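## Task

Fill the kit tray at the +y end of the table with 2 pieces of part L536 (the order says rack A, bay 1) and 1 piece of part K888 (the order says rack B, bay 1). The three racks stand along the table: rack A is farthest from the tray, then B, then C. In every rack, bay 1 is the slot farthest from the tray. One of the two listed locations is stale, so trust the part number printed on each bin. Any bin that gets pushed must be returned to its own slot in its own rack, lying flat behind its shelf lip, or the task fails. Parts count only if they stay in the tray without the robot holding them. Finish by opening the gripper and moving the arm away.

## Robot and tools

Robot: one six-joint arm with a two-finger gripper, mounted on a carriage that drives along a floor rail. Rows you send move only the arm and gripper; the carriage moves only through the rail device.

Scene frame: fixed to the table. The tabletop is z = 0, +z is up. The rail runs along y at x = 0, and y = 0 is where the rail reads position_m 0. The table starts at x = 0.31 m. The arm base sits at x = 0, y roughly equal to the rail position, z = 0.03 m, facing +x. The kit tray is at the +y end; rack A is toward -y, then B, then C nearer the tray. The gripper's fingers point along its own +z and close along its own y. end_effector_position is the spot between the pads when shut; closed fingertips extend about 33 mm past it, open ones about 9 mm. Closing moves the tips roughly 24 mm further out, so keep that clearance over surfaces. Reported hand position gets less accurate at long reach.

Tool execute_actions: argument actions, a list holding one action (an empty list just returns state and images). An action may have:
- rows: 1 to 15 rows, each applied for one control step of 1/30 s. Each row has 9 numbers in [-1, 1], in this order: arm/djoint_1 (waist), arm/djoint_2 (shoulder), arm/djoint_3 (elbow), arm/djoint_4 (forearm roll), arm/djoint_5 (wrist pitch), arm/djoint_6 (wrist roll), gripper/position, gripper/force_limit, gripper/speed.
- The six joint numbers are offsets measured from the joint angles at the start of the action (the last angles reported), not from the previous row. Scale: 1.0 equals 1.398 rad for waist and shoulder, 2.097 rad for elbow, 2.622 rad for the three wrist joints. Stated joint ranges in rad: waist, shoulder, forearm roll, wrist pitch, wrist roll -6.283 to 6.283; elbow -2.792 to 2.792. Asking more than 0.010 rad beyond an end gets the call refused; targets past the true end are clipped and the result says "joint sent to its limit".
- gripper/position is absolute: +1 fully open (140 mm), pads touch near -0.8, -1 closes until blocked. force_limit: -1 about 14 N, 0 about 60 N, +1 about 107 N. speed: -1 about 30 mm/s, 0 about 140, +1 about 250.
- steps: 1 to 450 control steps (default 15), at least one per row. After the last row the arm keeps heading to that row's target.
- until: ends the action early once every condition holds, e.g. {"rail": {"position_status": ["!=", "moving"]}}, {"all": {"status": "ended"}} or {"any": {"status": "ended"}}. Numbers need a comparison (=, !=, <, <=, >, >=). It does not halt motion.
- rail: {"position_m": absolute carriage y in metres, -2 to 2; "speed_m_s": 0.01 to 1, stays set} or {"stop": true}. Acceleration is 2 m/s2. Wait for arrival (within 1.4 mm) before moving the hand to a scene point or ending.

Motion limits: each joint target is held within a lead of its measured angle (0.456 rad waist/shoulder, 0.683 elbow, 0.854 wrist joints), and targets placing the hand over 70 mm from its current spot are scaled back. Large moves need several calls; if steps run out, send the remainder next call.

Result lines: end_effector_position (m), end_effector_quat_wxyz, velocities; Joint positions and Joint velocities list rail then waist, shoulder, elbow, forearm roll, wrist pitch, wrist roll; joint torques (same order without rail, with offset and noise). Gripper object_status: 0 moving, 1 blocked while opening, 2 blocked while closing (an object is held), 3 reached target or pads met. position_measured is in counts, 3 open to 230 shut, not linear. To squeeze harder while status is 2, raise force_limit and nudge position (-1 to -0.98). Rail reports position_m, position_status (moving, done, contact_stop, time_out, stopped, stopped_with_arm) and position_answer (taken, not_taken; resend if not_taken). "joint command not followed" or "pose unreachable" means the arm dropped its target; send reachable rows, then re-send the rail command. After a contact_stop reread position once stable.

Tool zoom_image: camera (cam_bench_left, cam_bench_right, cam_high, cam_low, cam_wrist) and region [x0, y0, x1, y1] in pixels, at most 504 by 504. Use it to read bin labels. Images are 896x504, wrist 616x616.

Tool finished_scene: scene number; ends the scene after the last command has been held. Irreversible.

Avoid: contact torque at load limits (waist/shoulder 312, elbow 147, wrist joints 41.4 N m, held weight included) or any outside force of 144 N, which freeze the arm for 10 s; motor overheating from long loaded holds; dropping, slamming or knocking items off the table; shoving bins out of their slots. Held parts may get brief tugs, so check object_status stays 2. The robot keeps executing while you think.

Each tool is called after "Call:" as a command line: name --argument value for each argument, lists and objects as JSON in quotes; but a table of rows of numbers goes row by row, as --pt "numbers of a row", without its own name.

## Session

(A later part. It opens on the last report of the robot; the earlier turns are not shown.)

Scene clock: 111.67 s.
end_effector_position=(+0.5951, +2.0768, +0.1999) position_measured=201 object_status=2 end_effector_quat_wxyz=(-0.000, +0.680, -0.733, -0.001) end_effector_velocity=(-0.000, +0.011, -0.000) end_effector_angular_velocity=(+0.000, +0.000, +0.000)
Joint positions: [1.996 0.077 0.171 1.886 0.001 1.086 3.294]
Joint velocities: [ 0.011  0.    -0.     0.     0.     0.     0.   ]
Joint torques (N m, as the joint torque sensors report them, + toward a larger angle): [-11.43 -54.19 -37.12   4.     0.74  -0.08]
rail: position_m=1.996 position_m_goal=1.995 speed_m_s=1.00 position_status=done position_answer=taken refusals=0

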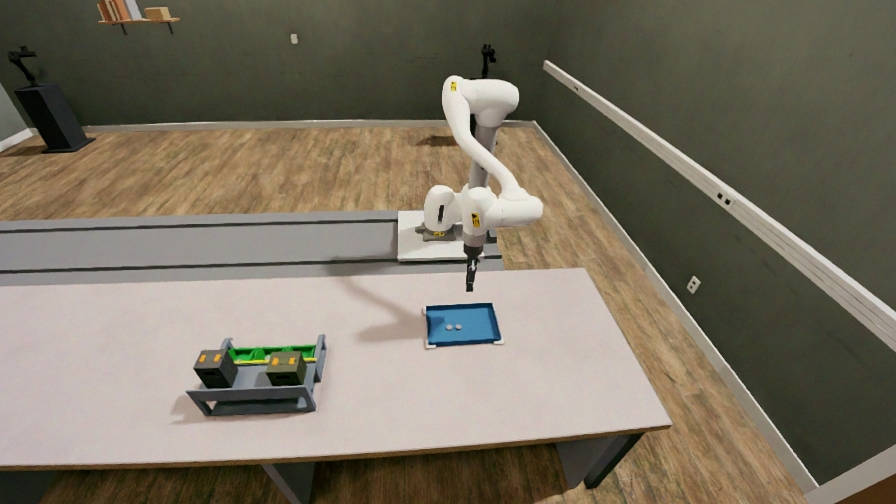

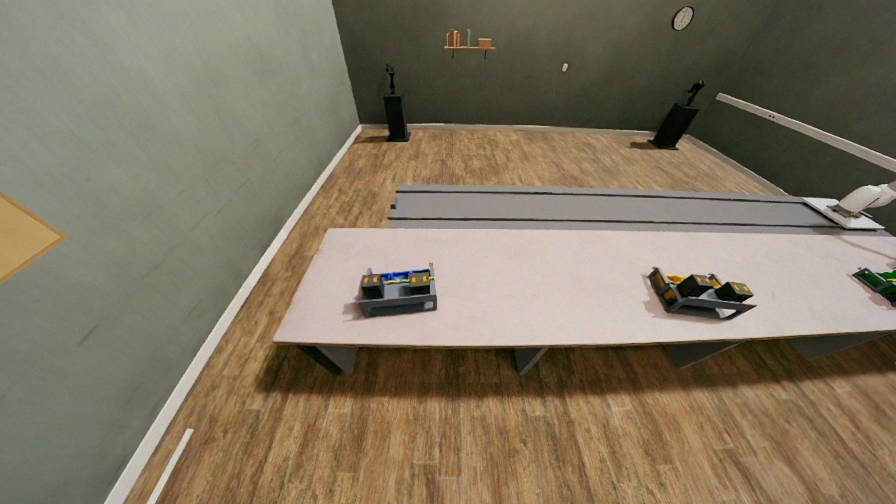

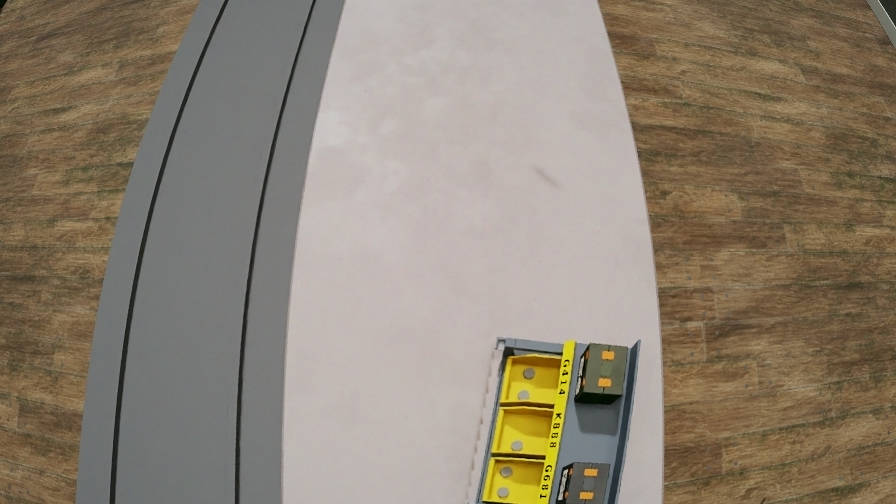

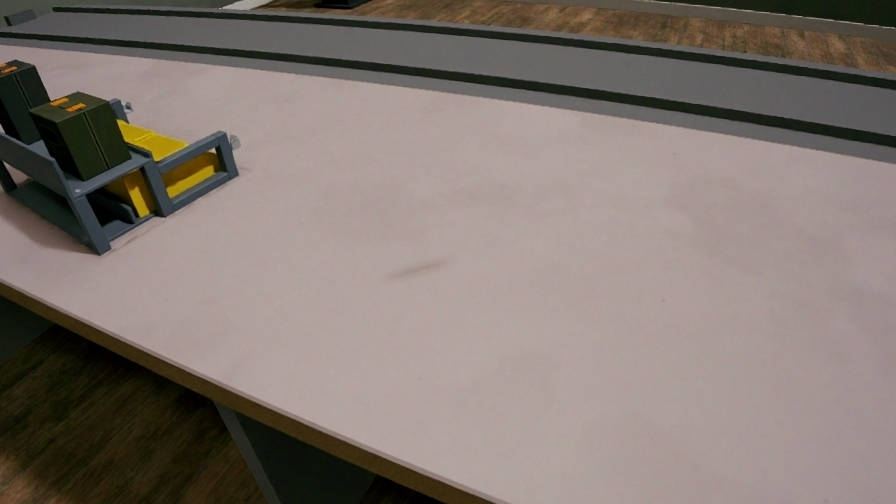

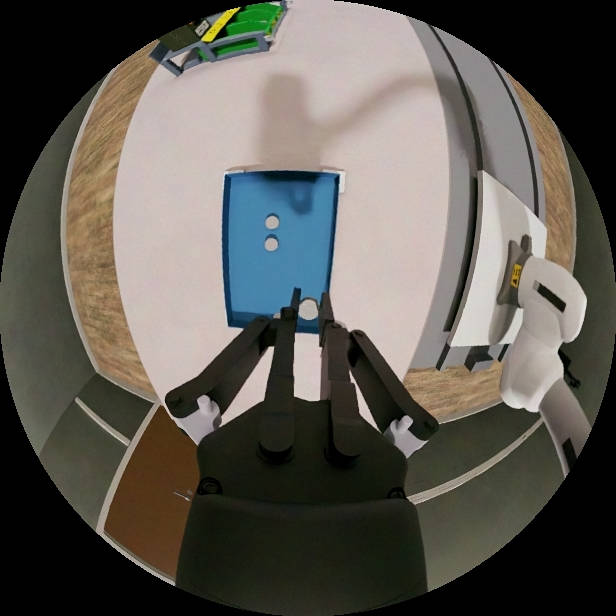

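Call:
execute_actions --actions '[{"rows":[[0,0.18,-0.003,0,-0.0935,0,-1,0,-0.5]],"steps":25}]'

Call:
execute_actions --actions '[{"rows":[[0,0,0,0,0,0,-0.42,0,0],[0,0,0,0,0,0,-0.42,0,0],[0,0,0,0,0,0,-0.42,0,0],[0,0,0,0,0,0,-0.42,0,0],[0,0,0,0,0,0,-0.42,0,0],[0,0,0,0,0,0,-0.42,0,0],[0,0,0,0,0,0,-0.42,0,0],[0,0,0,0,0,0,-0.42,0,0],[0,-0.18,0.003,0,0.0935,0,-0.42,0,0]],"steps":30}]'

Scene clock: 114.43 s.
end_effector_position=(+0.6655, +2.0815, +0.0421) position_measured=201 object_status=2 end_effector_quat_wxyz=(+0.000, +0.680, -0.733, -0.001) end_effector_velocity=(+0.000, +0.000, +0.000) end_effector_angular_velocity=(+0.000, -0.000, +0.000)
Joint positions: [1.995 0.077 0.423 1.879 0.001 0.84  3.294]
Joint velocities: [ 0.  0. -0.  0. -0. -0.  0.]
Joint torques (N m, as the joint torque sensors report them, + toward a larger angle): [  0.12 -74.02 -32.01   3.64   0.87  -0.35]
rail: position_m=1.995 position_m_goal=1.995 speed_m_s=1.00 position_status=done position_answer=taken refusals=0

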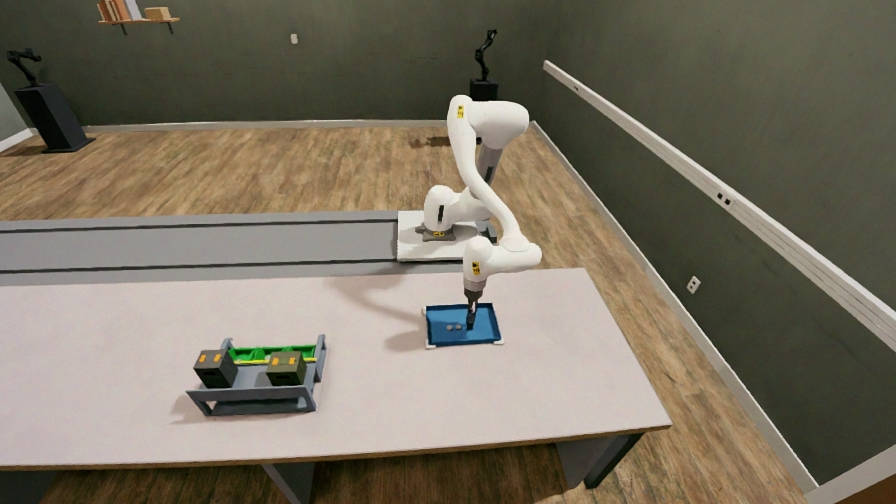

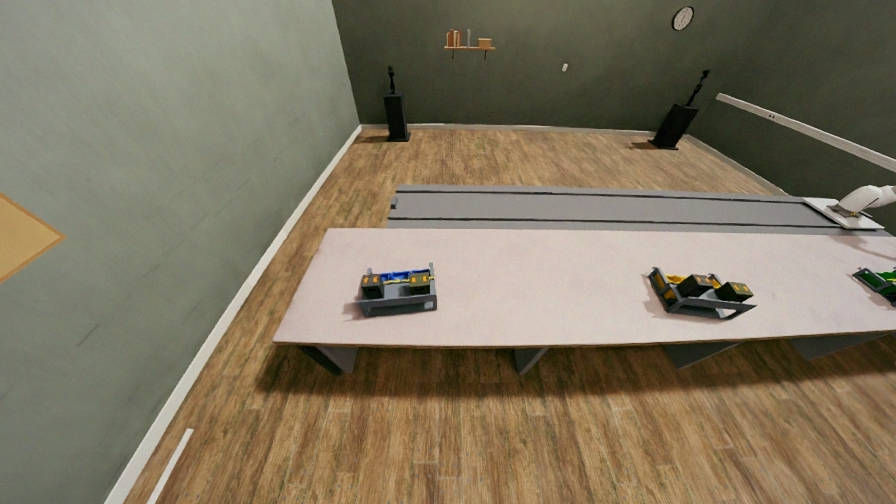

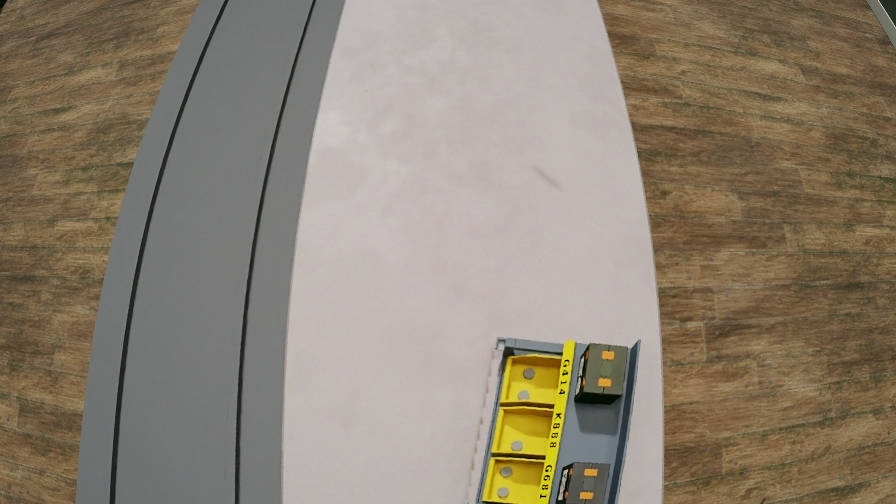

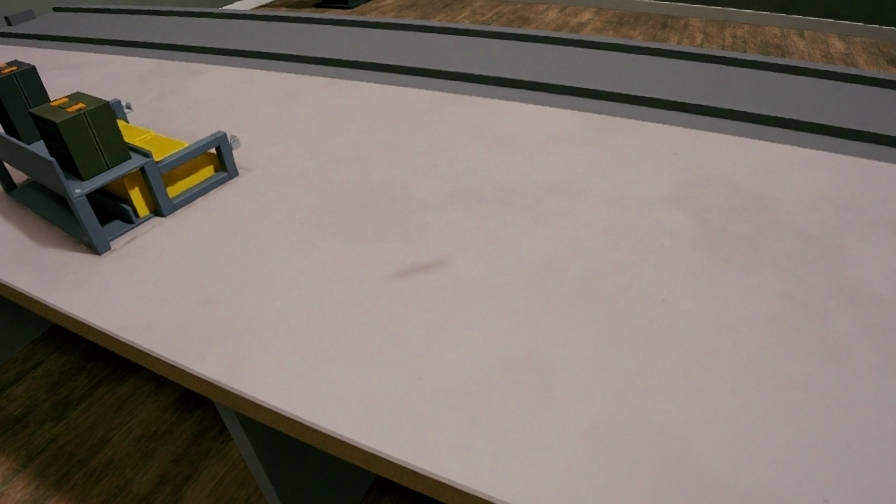

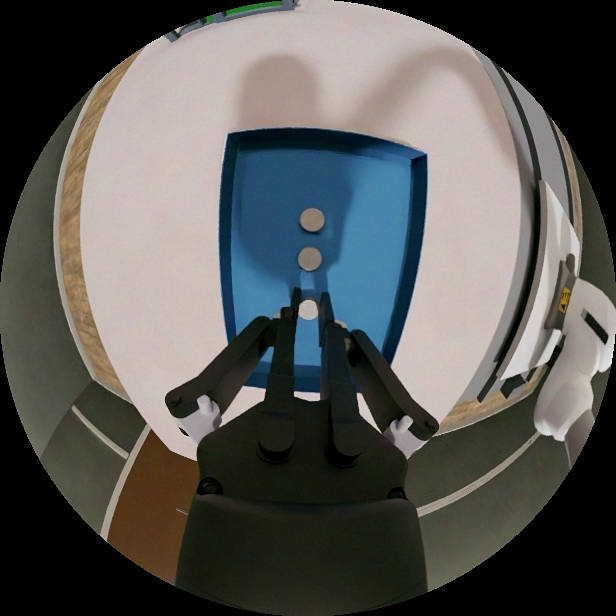

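Scene clock: 115.43 s.
end_effector_position=(+0.5951, +2.0761, +0.1999) position_measured=182 object_status=3 end_effector_quat_wxyz=(-0.000, +0.680, -0.733, -0.001) end_effector_velocity=(-0.000, -0.000, -0.000) end_effector_angular_velocity=(-0.000, +0.001, +0.000)
Joint positions: [1.995 0.077 0.171 1.886 0.001 1.086 3.294]
Joint velocities: [ 0.     0.     0.001  0.    -0.     0.     0.   ]
Joint torques (N m, as the joint torque sensors report them, + toward a larger angle): [  4.3  -53.47 -37.54   4.48   0.57   0.34]
rail: position_m=1.995 position_m_goal=1.995 speed_m_s=1.00 position_status=done position_answer=taken refusals=0

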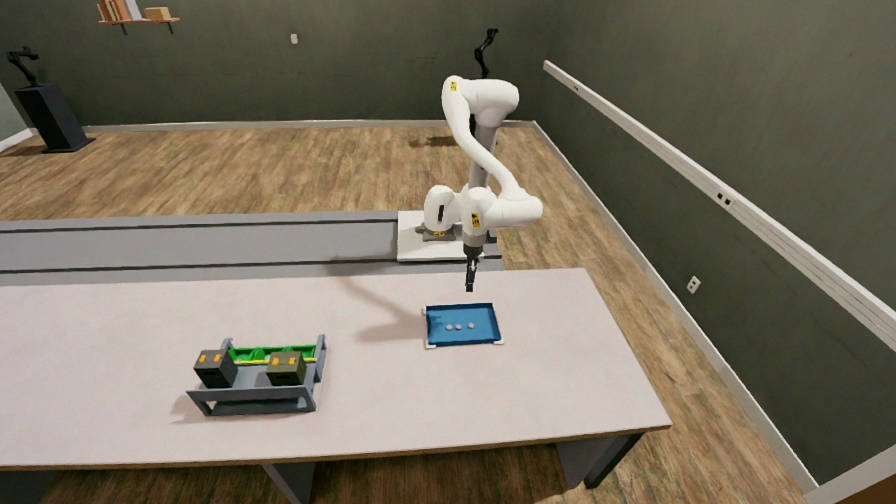

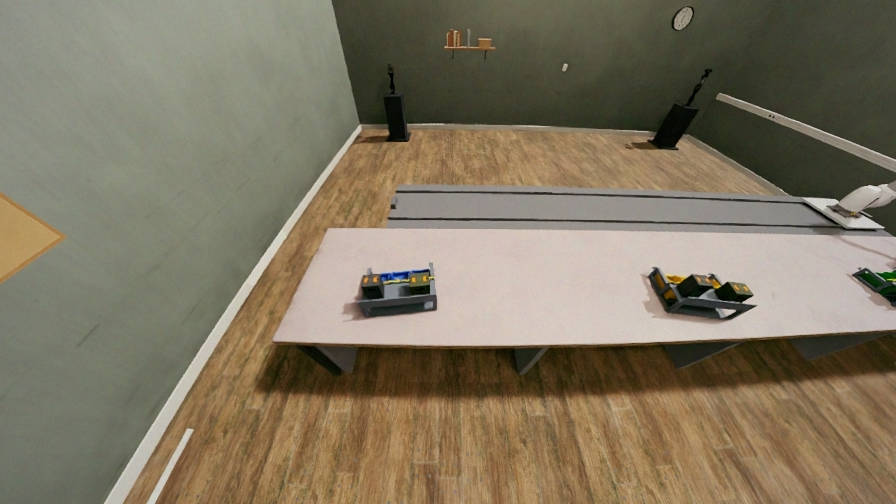

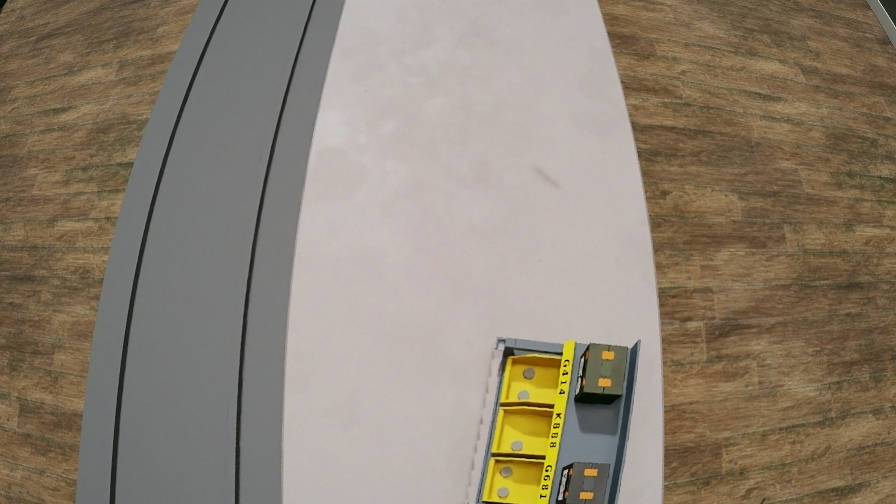

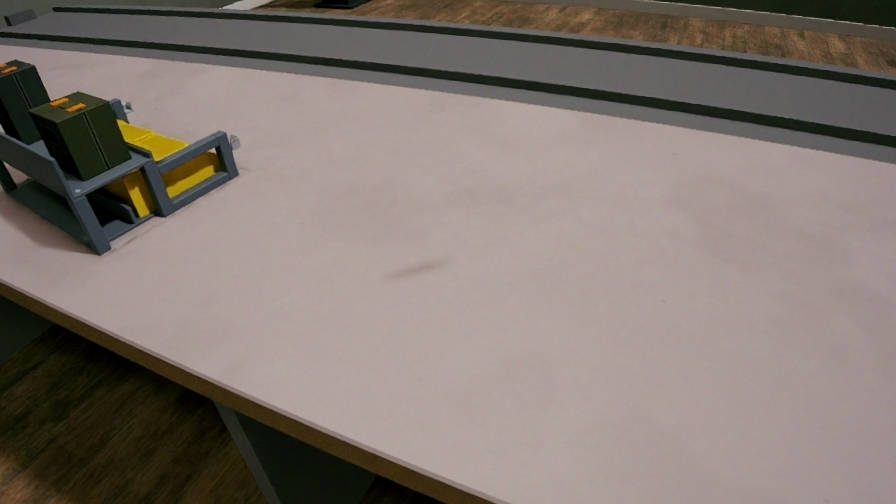

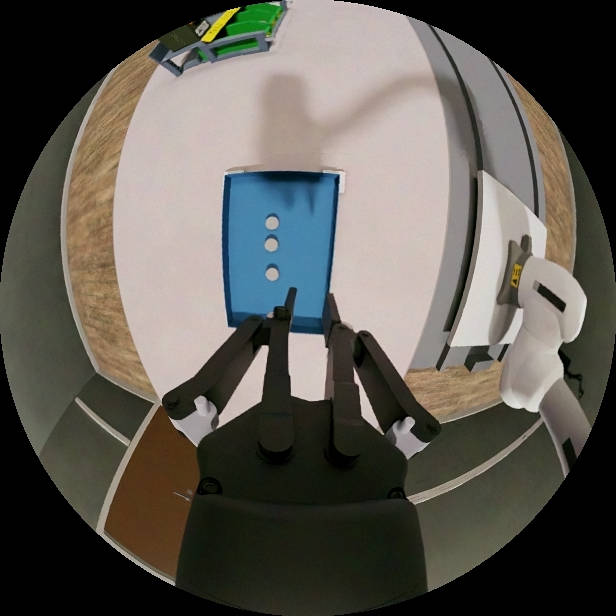

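Call:
finished_scene --scene 1

The scene is finished: the task was done.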